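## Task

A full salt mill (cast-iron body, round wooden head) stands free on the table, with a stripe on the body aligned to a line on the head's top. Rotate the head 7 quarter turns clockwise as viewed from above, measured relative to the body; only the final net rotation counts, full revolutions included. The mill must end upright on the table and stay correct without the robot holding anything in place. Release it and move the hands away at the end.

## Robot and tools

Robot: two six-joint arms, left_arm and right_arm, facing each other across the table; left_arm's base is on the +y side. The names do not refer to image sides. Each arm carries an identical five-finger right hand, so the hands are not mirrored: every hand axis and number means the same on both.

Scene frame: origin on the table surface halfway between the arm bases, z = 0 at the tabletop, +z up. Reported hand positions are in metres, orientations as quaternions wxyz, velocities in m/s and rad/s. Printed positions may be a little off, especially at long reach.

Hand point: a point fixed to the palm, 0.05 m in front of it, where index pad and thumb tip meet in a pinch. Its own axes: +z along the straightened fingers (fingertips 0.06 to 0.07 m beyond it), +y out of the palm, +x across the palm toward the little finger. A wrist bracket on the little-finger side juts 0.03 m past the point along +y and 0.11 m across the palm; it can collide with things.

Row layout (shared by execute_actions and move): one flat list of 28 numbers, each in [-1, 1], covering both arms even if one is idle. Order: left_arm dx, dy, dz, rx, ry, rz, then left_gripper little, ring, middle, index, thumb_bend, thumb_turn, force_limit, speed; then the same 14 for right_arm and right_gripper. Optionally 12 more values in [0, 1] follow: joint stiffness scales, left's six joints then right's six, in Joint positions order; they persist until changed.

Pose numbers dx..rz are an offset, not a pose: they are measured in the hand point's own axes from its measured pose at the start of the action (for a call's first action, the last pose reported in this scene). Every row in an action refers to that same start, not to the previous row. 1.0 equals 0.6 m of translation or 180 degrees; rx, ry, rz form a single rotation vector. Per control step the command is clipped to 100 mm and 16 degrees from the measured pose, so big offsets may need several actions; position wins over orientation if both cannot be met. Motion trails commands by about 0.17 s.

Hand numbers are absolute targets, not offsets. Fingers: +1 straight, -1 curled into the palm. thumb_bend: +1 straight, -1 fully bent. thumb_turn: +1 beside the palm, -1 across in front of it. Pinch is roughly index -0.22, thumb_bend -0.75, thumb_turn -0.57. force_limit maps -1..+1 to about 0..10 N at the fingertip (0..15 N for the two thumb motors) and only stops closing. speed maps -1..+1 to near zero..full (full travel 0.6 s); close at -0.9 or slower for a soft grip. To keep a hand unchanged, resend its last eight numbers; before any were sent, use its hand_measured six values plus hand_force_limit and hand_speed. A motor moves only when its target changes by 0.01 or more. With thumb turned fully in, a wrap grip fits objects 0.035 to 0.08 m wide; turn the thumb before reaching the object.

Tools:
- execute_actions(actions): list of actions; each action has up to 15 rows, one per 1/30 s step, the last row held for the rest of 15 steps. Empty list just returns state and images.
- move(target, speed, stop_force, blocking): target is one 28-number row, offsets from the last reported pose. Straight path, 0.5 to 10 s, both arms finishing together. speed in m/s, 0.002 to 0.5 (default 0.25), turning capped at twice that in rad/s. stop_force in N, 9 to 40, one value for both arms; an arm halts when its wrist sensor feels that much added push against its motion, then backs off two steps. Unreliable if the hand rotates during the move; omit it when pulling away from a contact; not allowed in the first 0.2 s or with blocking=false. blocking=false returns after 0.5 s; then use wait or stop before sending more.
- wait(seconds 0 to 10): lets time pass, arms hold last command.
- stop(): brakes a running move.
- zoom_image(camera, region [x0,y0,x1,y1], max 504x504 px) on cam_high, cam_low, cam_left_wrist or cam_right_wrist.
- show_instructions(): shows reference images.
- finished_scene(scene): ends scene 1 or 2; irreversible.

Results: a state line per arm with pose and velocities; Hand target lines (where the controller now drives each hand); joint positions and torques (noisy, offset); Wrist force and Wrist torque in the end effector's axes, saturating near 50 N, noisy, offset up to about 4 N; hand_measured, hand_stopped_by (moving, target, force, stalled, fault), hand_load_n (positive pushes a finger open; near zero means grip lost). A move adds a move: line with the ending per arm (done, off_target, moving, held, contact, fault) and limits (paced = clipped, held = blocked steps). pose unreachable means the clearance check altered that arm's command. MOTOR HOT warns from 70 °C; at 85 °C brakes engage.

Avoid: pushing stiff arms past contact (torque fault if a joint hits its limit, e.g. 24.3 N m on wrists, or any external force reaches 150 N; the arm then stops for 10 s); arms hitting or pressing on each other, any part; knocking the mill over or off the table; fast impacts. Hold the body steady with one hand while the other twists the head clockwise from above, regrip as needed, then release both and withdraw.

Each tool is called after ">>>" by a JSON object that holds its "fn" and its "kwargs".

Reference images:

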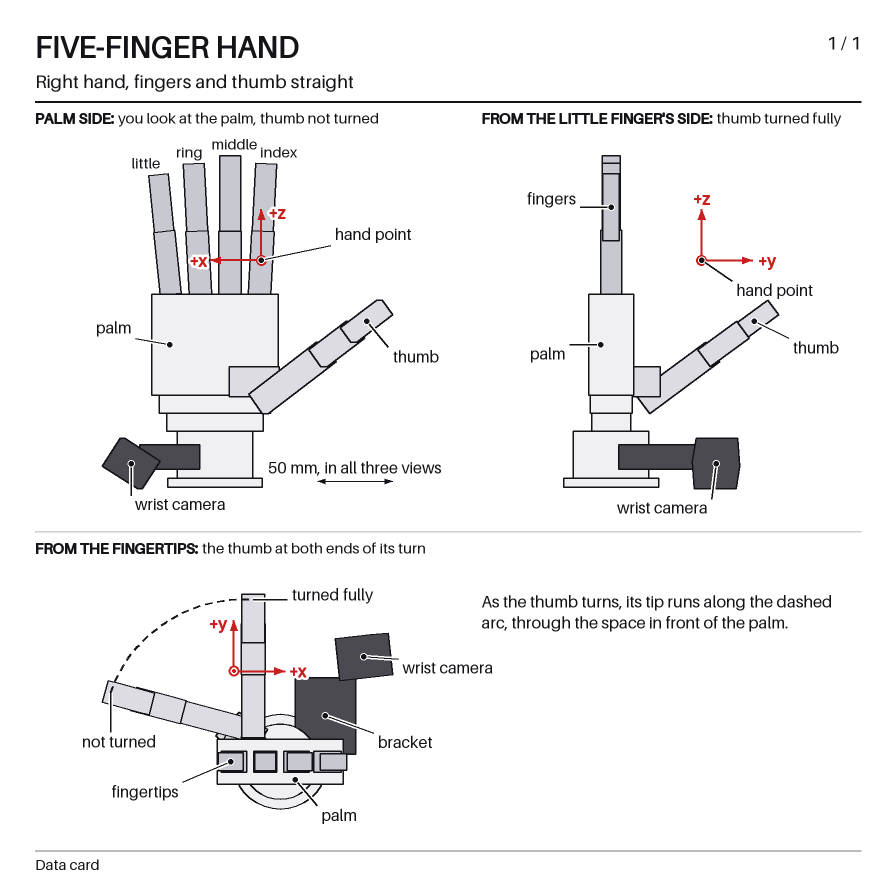

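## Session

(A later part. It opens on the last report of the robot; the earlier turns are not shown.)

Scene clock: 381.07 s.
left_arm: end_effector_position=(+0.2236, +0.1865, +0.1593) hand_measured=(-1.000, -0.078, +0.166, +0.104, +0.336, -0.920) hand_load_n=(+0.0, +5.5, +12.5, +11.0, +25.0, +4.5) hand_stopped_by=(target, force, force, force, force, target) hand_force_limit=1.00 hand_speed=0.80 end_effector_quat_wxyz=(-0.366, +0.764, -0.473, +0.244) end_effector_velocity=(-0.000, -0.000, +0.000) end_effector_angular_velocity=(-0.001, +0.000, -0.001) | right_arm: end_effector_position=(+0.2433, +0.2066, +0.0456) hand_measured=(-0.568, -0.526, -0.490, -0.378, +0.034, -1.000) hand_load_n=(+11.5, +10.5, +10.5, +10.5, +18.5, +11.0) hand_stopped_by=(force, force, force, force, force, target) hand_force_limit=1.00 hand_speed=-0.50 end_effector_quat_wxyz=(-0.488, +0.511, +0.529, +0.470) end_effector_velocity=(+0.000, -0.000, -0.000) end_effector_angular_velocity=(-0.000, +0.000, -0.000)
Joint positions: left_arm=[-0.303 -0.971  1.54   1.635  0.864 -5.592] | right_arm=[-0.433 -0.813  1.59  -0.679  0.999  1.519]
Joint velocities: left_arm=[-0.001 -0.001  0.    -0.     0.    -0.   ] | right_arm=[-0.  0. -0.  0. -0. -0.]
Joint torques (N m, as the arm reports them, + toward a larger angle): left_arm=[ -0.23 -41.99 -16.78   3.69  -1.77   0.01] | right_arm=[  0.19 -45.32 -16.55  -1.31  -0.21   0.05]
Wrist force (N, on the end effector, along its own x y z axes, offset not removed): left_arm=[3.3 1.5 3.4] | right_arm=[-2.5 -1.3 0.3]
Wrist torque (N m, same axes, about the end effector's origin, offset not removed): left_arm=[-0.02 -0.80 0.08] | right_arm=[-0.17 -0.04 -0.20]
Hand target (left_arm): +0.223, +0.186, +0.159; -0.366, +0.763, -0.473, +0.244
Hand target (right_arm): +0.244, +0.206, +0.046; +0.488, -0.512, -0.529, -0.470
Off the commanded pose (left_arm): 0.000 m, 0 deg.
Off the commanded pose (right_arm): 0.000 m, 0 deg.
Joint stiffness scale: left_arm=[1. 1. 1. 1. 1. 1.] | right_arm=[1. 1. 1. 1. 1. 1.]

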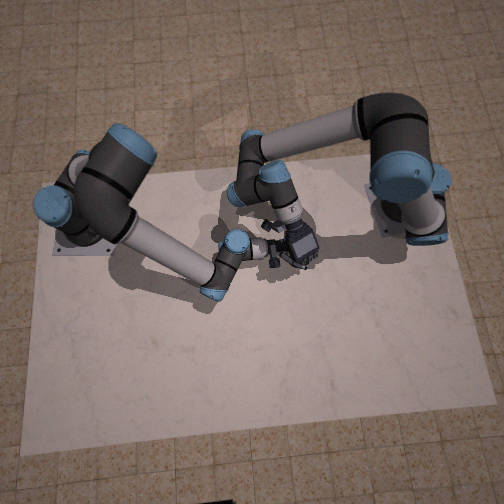

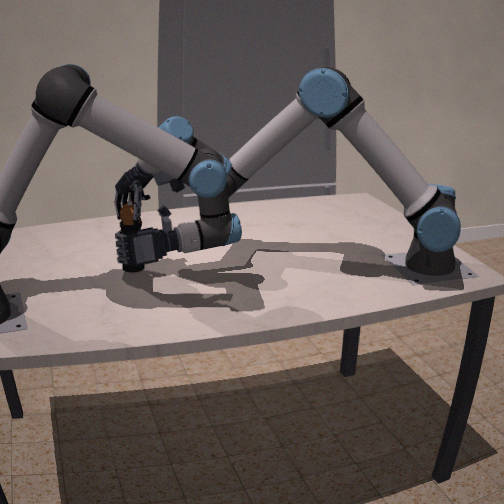

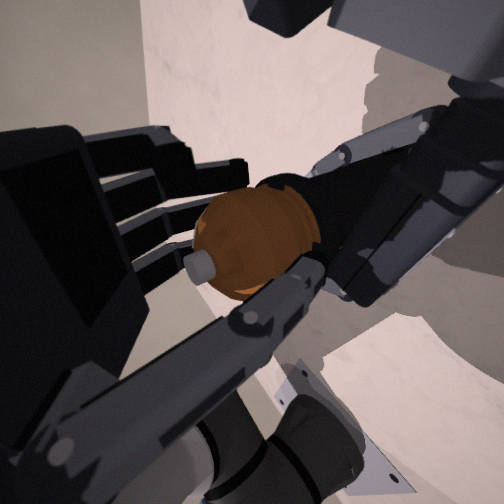

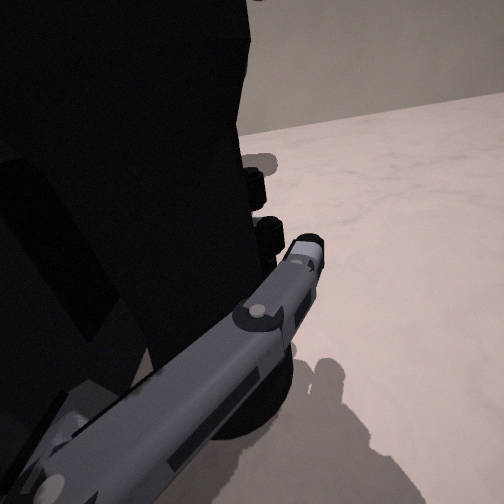

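>>> {"fn": "move", "kwargs": {"target": [0.013,-0.0075,0.0096,-0.007,0.215,0.167,-1,-0.2,-0.5,-0.5,0.31,-0.92,1,0.6,0,0,0,0,0,0,-1,-0.95,-0.95,-0.95,-1,-1,1,-0.5], "speed": 0.2}}

>>> {"fn": "move", "kwargs": {"target": [0.013,-0.007,0.01,-0.007,0.215,0.167,-1,-0.2,-0.6,-0.6,0.31,-0.92,1,0.6,0,0,0,0,0,0,-1,-0.95,-0.95,-0.95,-1,-1,1,-0.5], "speed": 0.2}}

>>> {"fn": "move", "kwargs": {"target": [0.013,-0.0075,0.0096,-0.007,0.215,0.167,-1,-0.2,-0.5,-0.5,0.31,-0.92,1,0.6,0,0,0,0,0,0,-1,-0.95,-0.95,-0.95,-1,-1,1,-0.5], "speed": 0.2}}

>>> {"fn": "move", "kwargs": {"target": [0.012,-0.007,0.009,-0.007,0.215,0.167,-1,-0.2,-0.6,-0.6,0.31,-0.92,1,0.6,0,0,0,0,0,0,-1,-0.95,-0.95,-0.95,-1,-1,1,-0.5], "speed": 0.2}}

>>> {"fn": "move", "kwargs": {"target": [0,0,0,0,0,0,-1,0.3,0.45,0.45,0.9,-0.92,1,0.5,0,0,0,0,0,0,-1,-0.95,-0.95,-0.95,-1,-1,1,-0.5]}}

>>> {"fn": "move", "kwargs": {"target": [0.1,-0.13,-0.1,0.01,-0.35,-0.273,-1,0.3,0.45,0.45,0.9,-0.92,1,0.5,0,0,0,0,0,0,-1,-0.95,-0.95,-0.95,-1,-1,1,-0.5], "speed": 0.4}}

>>> {"fn": "zoom_image", "kwargs": {"camera": "cam_high", "region": [250,200,390,320]}}

Scene clock: 399.03 s.
left_arm: end_effector_position=(+0.2331, +0.1816, +0.1602) hand_measured=(-1.000, -0.078, +0.166, +0.104, +0.336, -0.920) hand_load_n=(+0.0, +2.5, +0.0, +17.0, +21.0, -6.5) hand_stopped_by=(target, force, force, force, force, target) hand_force_limit=1.00 hand_speed=0.60 end_effector_quat_wxyz=(-0.233, +0.500, -0.746, +0.374) end_effector_velocity=(+0.000, -0.000, -0.001) end_effector_angular_velocity=(+0.004, +0.002, -0.015) | right_arm: end_effector_position=(+0.2440, +0.2066, +0.0465) hand_measured=(-0.568, -0.526, -0.490, -0.378, +0.034, -1.000) hand_load_n=(+12.0, +10.5, +10.5, +10.5, +18.0, +11.0) hand_stopped_by=(force, force, force, force, force, target) hand_force_limit=1.00 hand_speed=-0.50 end_effector_quat_wxyz=(-0.488, +0.511, +0.529, +0.471) end_effector_velocity=(+0.000, -0.000, -0.001) end_effector_angular_velocity=(-0.002, +0.001, -0.000)
Joint positions: left_arm=[-0.407 -1.305  1.819  0.874  0.671 -4.514] | right_arm=[-0.434 -0.814  1.59  -0.679  1.     1.519]
Joint velocities: left_arm=[ 0.003 -0.006  0.003 -0.015  0.006  0.027] | right_arm=[-0.     0.001 -0.     0.002 -0.    -0.   ]
Joint torques (N m, as the arm reports them, + toward a larger angle): left_arm=[ -0.72 -31.83 -15.5    2.05  -2.17   0.62] | right_arm=[  0.97 -43.6  -16.58  -1.04  -0.77  -0.03]
Wrist force (N, on the end effector, along its own x y z axes, offset not removed): left_arm=[2.8 3.6 8.6] | right_arm=[-3.6 1.6 -0.1]
Wrist torque (N m, same axes, about the end effector's origin, offset not removed): left_arm=[-0.35 -1.36 -0.27] | right_arm=[-0.22 0.49 0.01]
Hand target (left_arm): +0.234, +0.183, +0.160; +0.233, -0.499, +0.746, -0.374
Hand target (right_arm): +0.243, +0.207, +0.046; +0.488, -0.511, -0.529, -0.470
Off the commanded pose (left_arm): 0.001 m, 0 deg.
Off the commanded pose (right_arm): 0.001 m, 0 deg.
Joint stiffness scale: left_arm=[1. 1. 1. 1. 1. 1.] | right_arm=[1. 1. 1. 1. 1. 1.]
move: done

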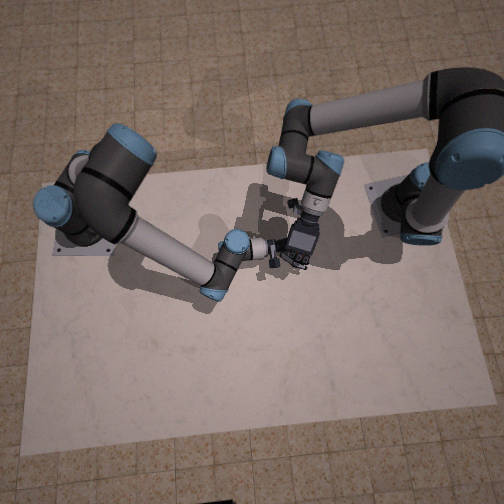

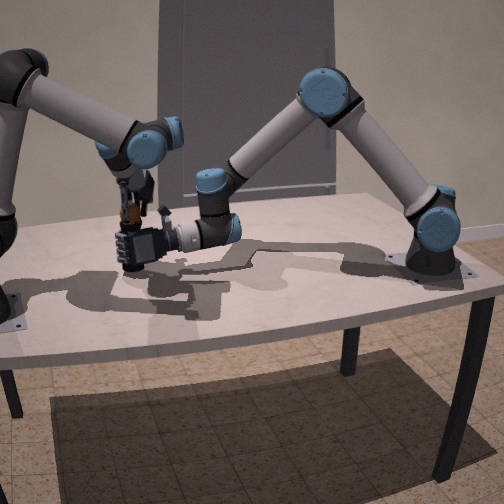

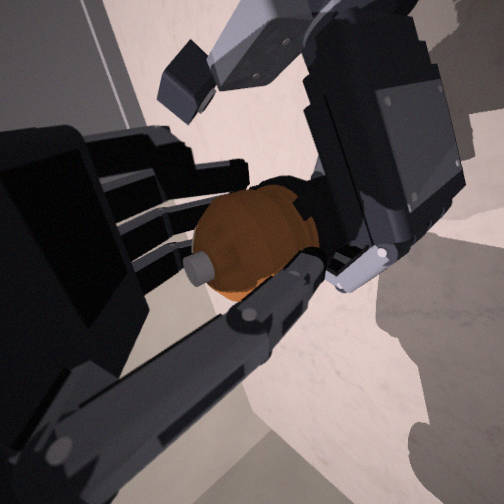

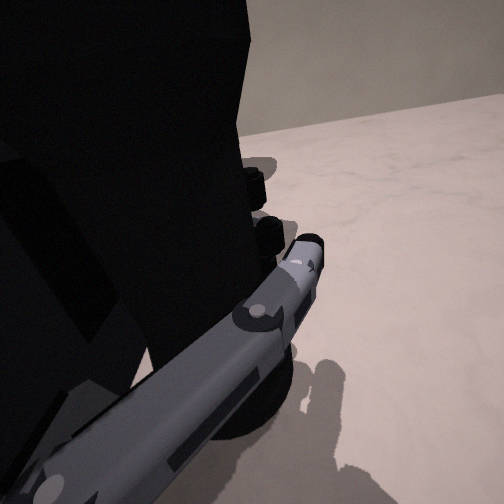

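Scene clock: 401.77 s.
left_arm: end_effector_position=(+0.2374, +0.1711, +0.1605) hand_measured=(-1.000, -0.078, +0.124, +0.104, +0.338, -0.920) hand_load_n=(+0.0, +0.0, +9.0, +15.0, +24.5, -6.5) hand_stopped_by=(target, force, force, force, force, target) hand_force_limit=1.00 hand_speed=0.60 end_effector_quat_wxyz=(-0.059, +0.147, -0.885, +0.437) end_effector_velocity=(-0.001, +0.000, -0.000) end_effector_angular_velocity=(+0.003, +0.002, -0.015) | right_arm: end_effector_position=(+0.2451, +0.2064, +0.0468) hand_measured=(-0.568, -0.526, -0.490, -0.378, +0.034, -1.000) hand_load_n=(+10.0, +9.5, +10.0, +10.5, +18.5, +12.0) hand_stopped_by=(force, force, force, force, force, target) hand_force_limit=1.00 hand_speed=-0.50 end_effector_quat_wxyz=(-0.487, +0.512, +0.528, +0.471) end_effector_velocity=(-0.001, +0.000, +0.000) end_effector_angular_velocity=(+0.000, -0.000, +0.002)
Joint positions: left_arm=[-0.183 -1.627  2.014  0.3    1.292 -3.394] | right_arm=[-0.435 -0.815  1.59  -0.679  1.001  1.519]
Joint velocities: left_arm=[ 0.006 -0.001  0.     0.     0.018  0.012] | right_arm=[ 0.002  0.    -0.     0.    -0.     0.   ]
Joint torques (N m, as the arm reports them, + toward a larger angle): left_arm=[  0.95 -19.89 -18.8    0.21   0.35   0.42] | right_arm=[  1.94 -47.57 -18.19  -1.91  -0.91  -0.23]
Wrist force (N, on the end effector, along its own x y z axes, offset not removed): left_arm=[0.7 1.9 4.7] | right_arm=[-3.2 -1.2 -0.6]
Wrist torque (N m, same axes, about the end effector's origin, offset not removed): left_arm=[0.27 -0.94 -0.24] | right_arm=[-0.26 0.19 0.17]
Hand target (left_arm): +0.237, +0.172, +0.160; +0.058, -0.145, +0.886, -0.437
Hand target (right_arm): +0.244, +0.207, +0.047; +0.488, -0.511, -0.529, -0.471
Off the commanded pose (left_arm): 0.001 m, 0 deg.
Off the commanded pose (right_arm): 0.001 m, 0 deg.
Joint stiffness scale: left_arm=[1. 1. 1. 1. 1. 1.] | right_arm=[1. 1. 1. 1. 1. 1.]
move: done

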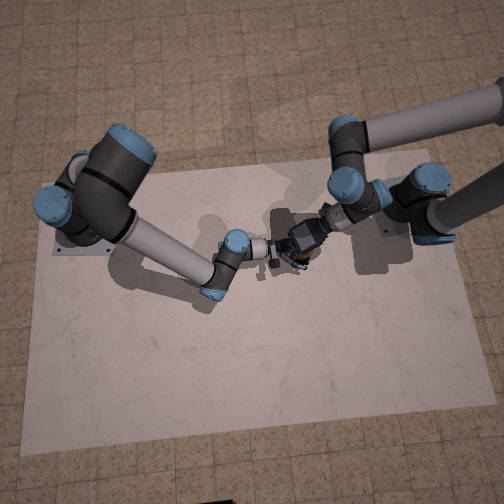

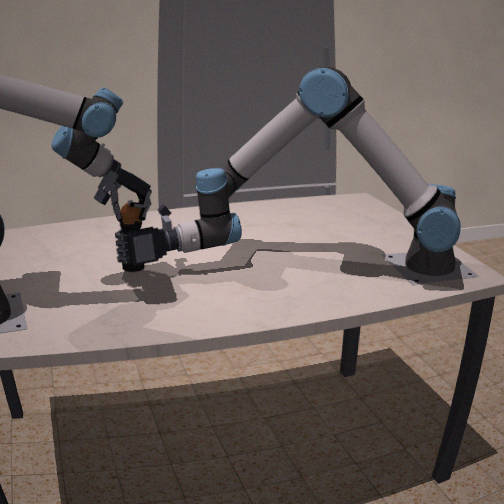

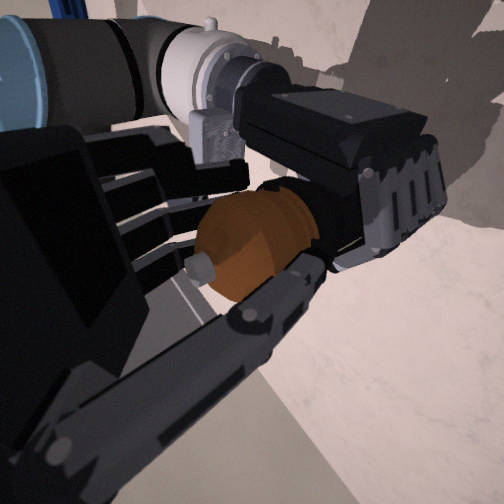

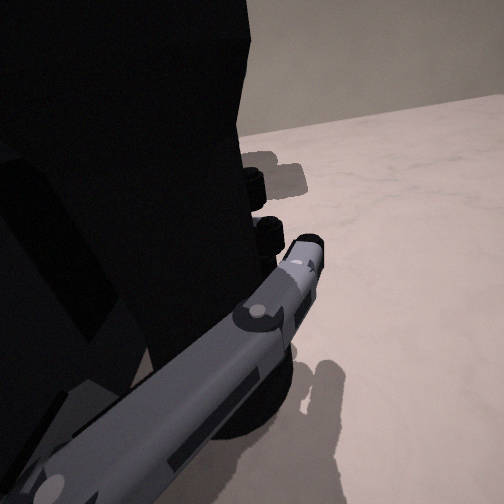

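Scene clock: 404.50 s.
left_arm: end_effector_position=(+0.2328, +0.1623, +0.1601) hand_measured=(-1.000, -0.078, +0.118, +0.104, +0.338, -0.920) hand_load_n=(+0.0, +0.0, +14.0, +11.5, +26.0, -9.0) hand_stopped_by=(target, force, force, force, force, target) hand_force_limit=1.00 hand_speed=0.60 end_effector_quat_wxyz=(-0.125, +0.233, +0.867, -0.422) end_effector_velocity=(-0.000, -0.000, +0.001) end_effector_angular_velocity=(-0.002, -0.005, -0.016) | right_arm: end_effector_position=(+0.2456, +0.2063, +0.0471) hand_measured=(-0.568, -0.526, -0.490, -0.378, +0.034, -1.000) hand_load_n=(+10.0, +9.0, +10.0, +10.5, +18.0, +12.0) hand_stopped_by=(force, force, force, force, force, target) hand_force_limit=1.00 hand_speed=-0.50 end_effector_quat_wxyz=(-0.487, +0.512, +0.528, +0.472) end_effector_velocity=(+0.000, +0.000, +0.000) end_effector_angular_velocity=(+0.001, -0.001, -0.000)
Joint positions: left_arm=[ 0.226 -1.401  1.815  0.484  2.24  -2.507] | right_arm=[-0.435 -0.815  1.59  -0.68   1.002  1.519]
Joint velocities: left_arm=[ 0.002  0.004 -0.007  0.012  0.009  0.022] | right_arm=[-0.     0.    -0.    -0.002 -0.     0.   ]
Joint torques (N m, as the arm reports them, + toward a larger angle): left_arm=[ -0.7  -23.44 -19.11   1.83   1.37   0.42] | right_arm=[  0.65 -49.65 -19.96  -2.35  -0.7   -0.21]
Wrist force (N, on the end effector, along its own x y z axes, offset not removed): left_arm=[-0.9 2.0 -0.3] | right_arm=[-9.3 -3.9 -1.8]
Wrist torque (N m, same axes, about the end effector's origin, offset not removed): left_arm=[0.94 -0.62 -0.56] | right_arm=[-0.69 1.04 -0.53]
Hand target (left_arm): +0.232, +0.162, +0.160; -0.126, +0.234, +0.867, -0.421
Hand target (right_arm): +0.245, +0.206, +0.047; +0.487, -0.512, -0.528, -0.471
Off the commanded pose (left_arm): 0.001 m, 0 deg.
Off the commanded pose (right_arm): 0.001 m, 0 deg.
Joint stiffness scale: left_arm=[1. 1. 1. 1. 1. 1.] | right_arm=[1. 1. 1. 1. 1. 1.]
move: done

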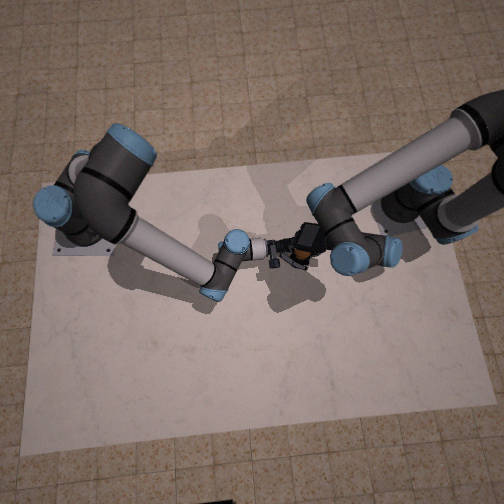

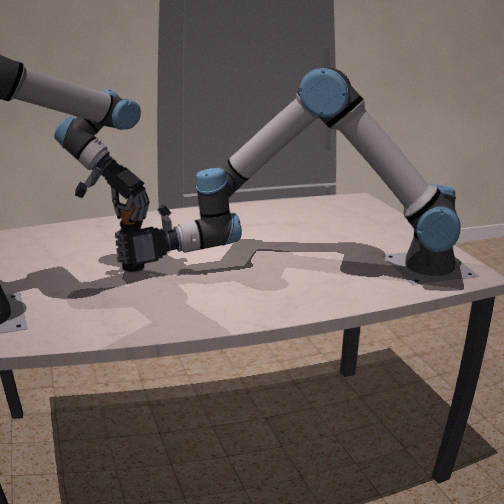

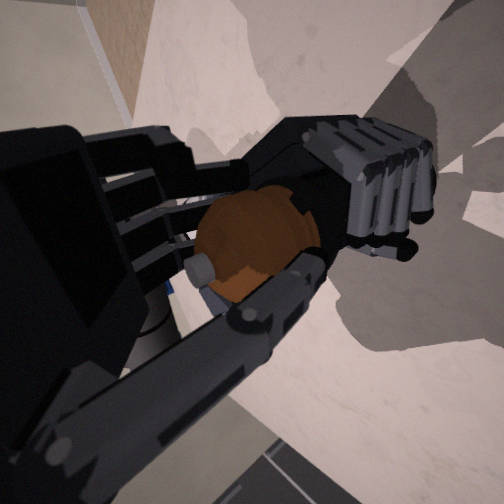

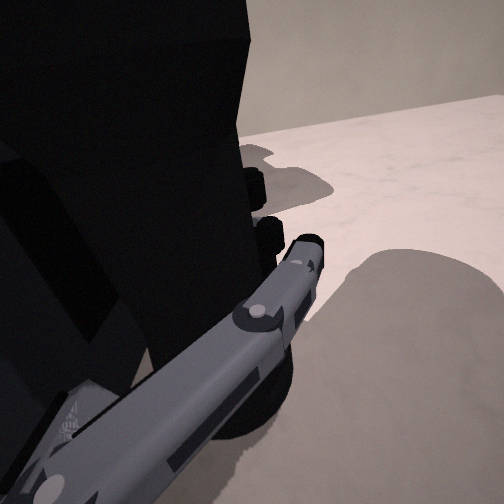

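Scene clock: 407.23 s.
left_arm: end_effector_position=(+0.2230, +0.1606, +0.1602) hand_measured=(-1.000, -0.078, +0.132, +0.104, +0.338, -0.920) hand_load_n=(+0.0, +3.5, +8.5, +9.5, +25.0, -1.5) hand_stopped_by=(target, force, force, force, force, target) hand_force_limit=1.00 hand_speed=0.60 end_effector_quat_wxyz=(-0.288, +0.571, +0.694, -0.332) end_effector_velocity=(-0.001, -0.000, -0.001) end_effector_angular_velocity=(+0.002, +0.003, -0.016) | right_arm: end_effector_position=(+0.2460, +0.2065, +0.0477) hand_measured=(-0.568, -0.526, -0.490, -0.378, +0.034, -1.000) hand_load_n=(+10.5, +10.0, +10.0, +10.5, +18.5, +11.0) hand_stopped_by=(force, force, force, force, force, target) hand_force_limit=1.00 hand_speed=-0.50 end_effector_quat_wxyz=(-0.487, +0.511, +0.527, +0.473) end_effector_velocity=(+0.000, -0.000, -0.000) end_effector_angular_velocity=(-0.000, -0.000, +0.000)
Joint positions: left_arm=[ 0.319 -0.978  1.473  1.416  2.432 -1.161] | right_arm=[-0.435 -0.815  1.59  -0.681  1.003  1.519]
Joint velocities: left_arm=[-0.001  0.008 -0.005  0.017 -0.003  0.023] | right_arm=[-0.  0. -0. -0. -0. -0.]
Joint torques (N m, as the arm reports them, + toward a larger angle): left_arm=[ -1.92 -41.93 -18.11   4.2    0.48   0.48] | right_arm=[  0.82 -44.82 -16.49  -0.6   -0.89   0.32]
Wrist force (N, on the end effector, along its own x y z axes, offset not removed): left_arm=[-3.2 8.1 2.8] | right_arm=[1.7 -2.7 3.2]
Wrist torque (N m, same axes, about the end effector's origin, offset not removed): left_arm=[1.14 -0.51 -0.20] | right_arm=[-0.57 -0.46 -0.49]
Hand target (left_arm): +0.223, +0.160, +0.160; -0.288, +0.573, +0.693, -0.330
Hand target (right_arm): +0.246, +0.206, +0.047; +0.487, -0.512, -0.528, -0.472
Off the commanded pose (left_arm): 0.001 m, 0 deg.
Off the commanded pose (right_arm): 0.001 m, 0 deg.
Joint stiffness scale: left_arm=[1. 1. 1. 1. 1. 1.] | right_arm=[1. 1. 1. 1. 1. 1.]
move: done

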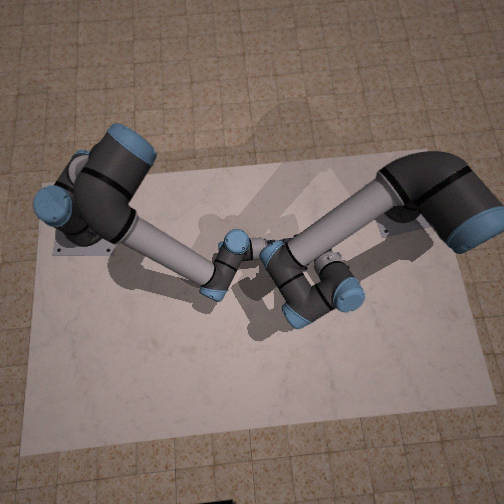

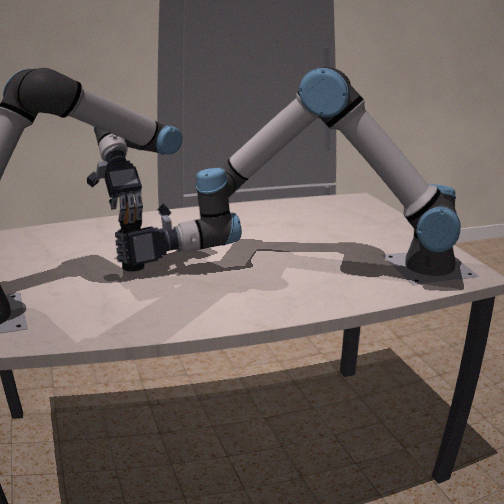

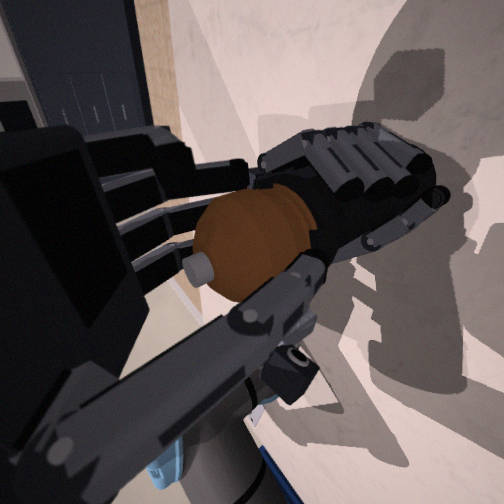

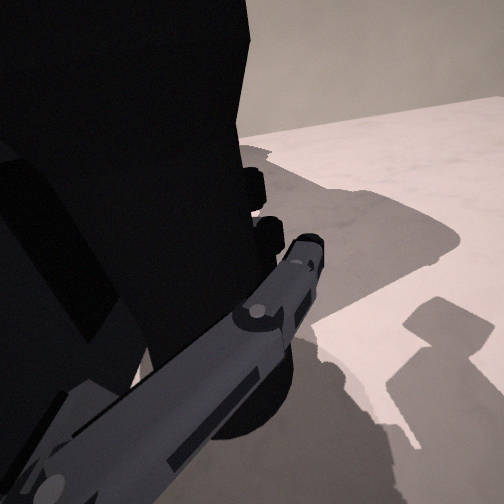

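Scene clock: 407.87 s.
left_arm: end_effector_position=(+0.2234, +0.1608, +0.1607) hand_measured=(-1.000, +0.300, +0.450, +0.450, +0.900, -0.920) hand_load_n=(+0.0, +0.0, +0.0, +0.0, +0.0, +0.0) hand_stopped_by=(target, target, target, target, target, target) hand_force_limit=1.00 hand_speed=0.50 end_effector_quat_wxyz=(-0.287, +0.571, +0.694, -0.332) end_effector_velocity=(+0.000, +0.000, +0.000) end_effector_angular_velocity=(+0.001, +0.000, +0.001) | right_arm: end_effector_position=(+0.2444, +0.2066, +0.0463) hand_measured=(-0.568, -0.526, -0.490, -0.378, +0.034, -1.000) hand_load_n=(+10.5, +10.0, +10.5, +11.0, +18.5, +12.0) hand_stopped_by=(force, force, force, force, force, target) hand_force_limit=1.00 hand_speed=-0.50 end_effector_quat_wxyz=(-0.487, +0.511, +0.528, +0.472) end_effector_velocity=(+0.000, -0.000, +0.000) end_effector_angular_velocity=(+0.000, -0.000, -0.000)
Joint positions: left_arm=[ 0.32  -0.979  1.472  1.416  2.432 -1.161] | right_arm=[-0.433 -0.814  1.59  -0.68   1.002  1.519]
Joint velocities: left_arm=[ 0.    -0.001  0.     0.    -0.    -0.001] | right_arm=[-0. -0.  0. -0. -0.  0.]
Joint torques (N m, as the arm reports them, + toward a larger angle): left_arm=[ -0.14 -40.59 -16.15   2.07   0.64  -0.26] | right_arm=[ -1.05 -51.84 -20.28  -3.05   0.    -0.09]
Wrist force (N, on the end effector, along its own x y z axes, offset not removed): left_arm=[2.6 0.8 -1.0] | right_arm=[-9.2 -4.8 3.1]
Wrist torque (N m, same axes, about the end effector's origin, offset not removed): left_arm=[0.31 -0.34 0.30] | right_arm=[-0.77 0.65 -0.08]
Hand target (left_arm): +0.223, +0.161, +0.160; -0.288, +0.571, +0.694, -0.332
Hand target (right_arm): +0.246, +0.206, +0.048; +0.487, -0.511, -0.527, -0.473
Off the commanded pose (left_arm): 0.001 m, 0 deg.
Off the commanded pose (right_arm): 0.002 m, 0 deg.
Joint stiffness scale: left_arm=[1. 1. 1. 1. 1. 1.] | right_arm=[1. 1. 1. 1. 1. 1.]
move: done

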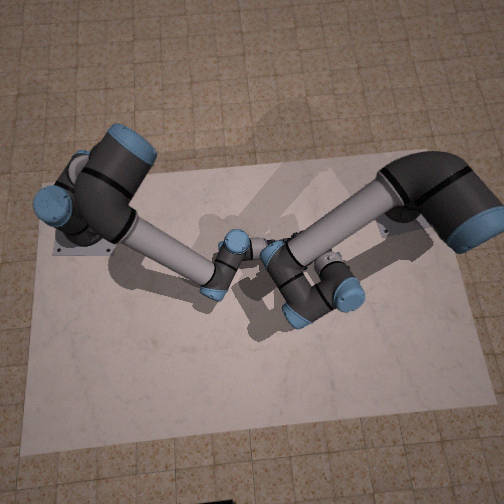

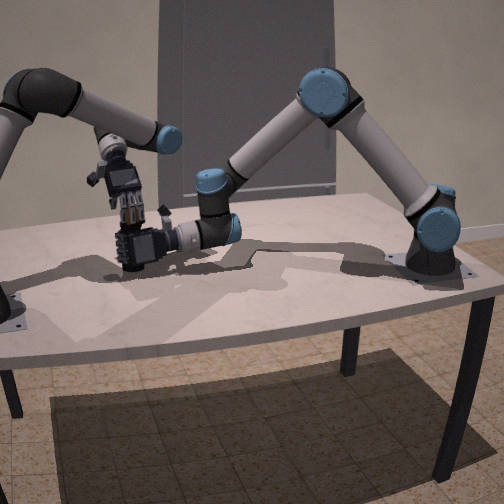

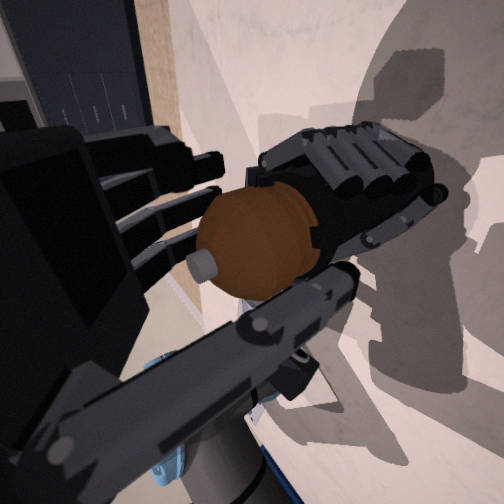

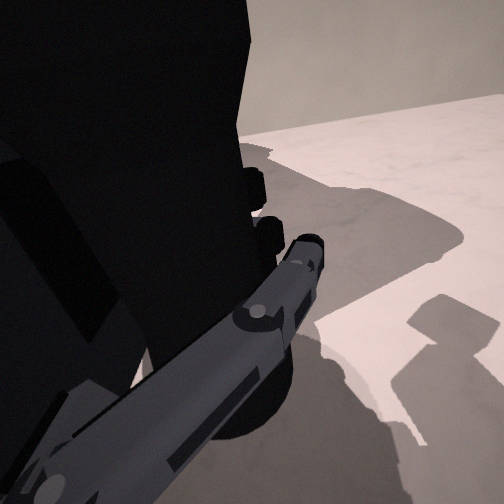

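Scene clock: 410.47 s.
left_arm: end_effector_position=(+0.2125, +0.2161, +0.2618) hand_measured=(-1.000, +0.300, +0.450, +0.450, +0.900, -0.920) hand_load_n=(+0.0, +0.0, +0.0, +0.0, +0.0, +0.0) hand_stopped_by=(target, target, target, target, target, target) hand_force_limit=1.00 hand_speed=0.50 end_effector_quat_wxyz=(-0.009, -0.009, +0.897, -0.441) end_effector_velocity=(+0.003, +0.001, -0.000) end_effector_angular_velocity=(+0.002, -0.004, +0.018) | right_arm: end_effector_position=(+0.2444, +0.2066, +0.0463) hand_measured=(-0.568, -0.526, -0.490, -0.378, +0.034, -1.000) hand_load_n=(+10.5, +10.0, +10.5, +11.0, +18.5, +12.0) hand_stopped_by=(force, force, force, force, force, target) hand_force_limit=1.00 hand_speed=-0.50 end_effector_quat_wxyz=(-0.487, +0.511, +0.528, +0.472) end_effector_velocity=(-0.000, -0.000, +0.000) end_effector_angular_velocity=(+0.000, -0.000, -0.000)
Joint positions: left_arm=[-0.096 -1.817  1.901  0.574  1.602 -3.146] | right_arm=[-0.433 -0.814  1.59  -0.68   1.002  1.519]
Joint velocities: left_arm=[-0.004 -0.     0.001  0.002 -0.021 -0.011] | right_arm=[ 0. -0.  0. -0.  0. -0.]
Joint torques (N m, as the arm reports them, + toward a larger angle): left_arm=[ -0.58 -10.74 -18.07   0.31  -0.57  -0.27] | right_arm=[  0.57 -50.59 -20.27  -2.61  -0.41  -0.18]
Wrist force (N, on the end effector, along its own x y z axes, offset not removed): left_arm=[3.4 -2.4 0.4] | right_arm=[-3.7 -3.1 -1.6]
Wrist torque (N m, same axes, about the end effector's origin, offset not removed): left_arm=[-0.21 -0.66 -0.02] | right_arm=[-0.12 -0.33 0.07]
Hand target (left_arm): +0.212, +0.218, +0.261; -0.008, -0.009, +0.898, -0.440
Hand target (right_arm): +0.244, +0.207, +0.046; +0.487, -0.511, -0.528, -0.472
Off the commanded pose (left_arm): 0.002 m, 0 deg.
Off the commanded pose (right_arm): 0.000 m, 0 deg.
Joint stiffness scale: left_arm=[1. 1. 1. 1. 1. 1.] | right_arm=[1. 1. 1. 1. 1. 1.]
move: done

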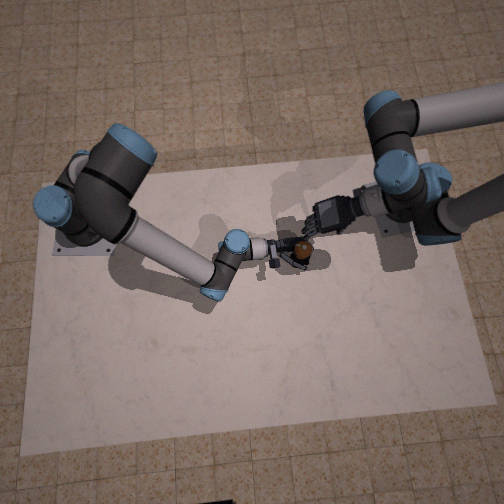

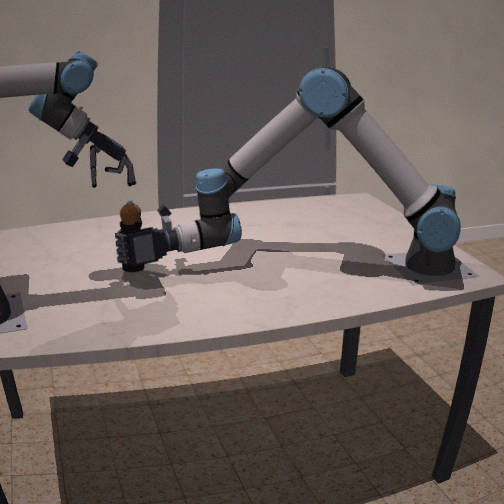

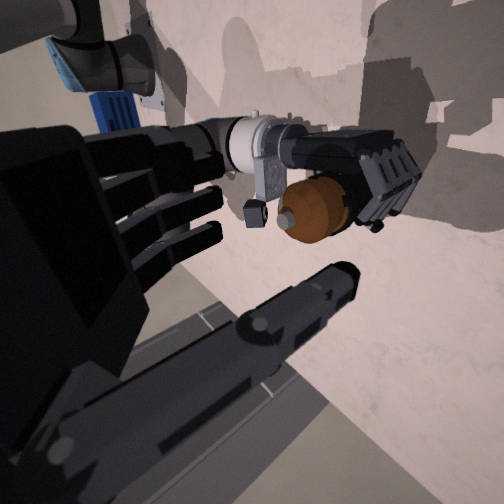

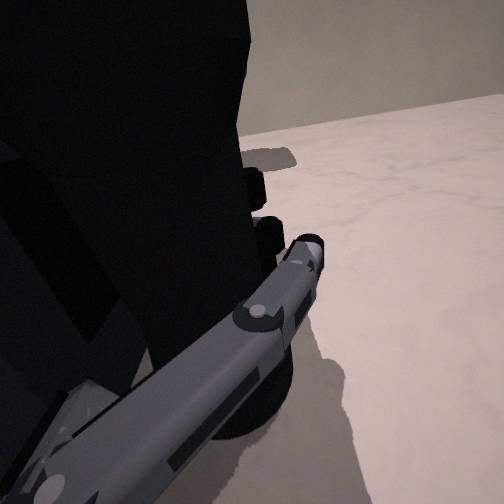

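Region (250, 200, 390, 320) of cam_high's 504x504 image, scaled by 3.600, with more detail than that image has; it fills the top 432 rows of this view, and the rest is white.

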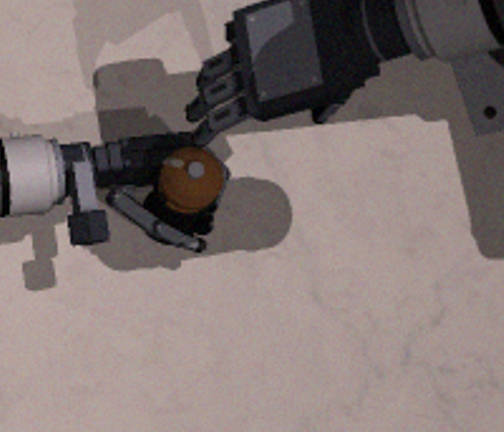

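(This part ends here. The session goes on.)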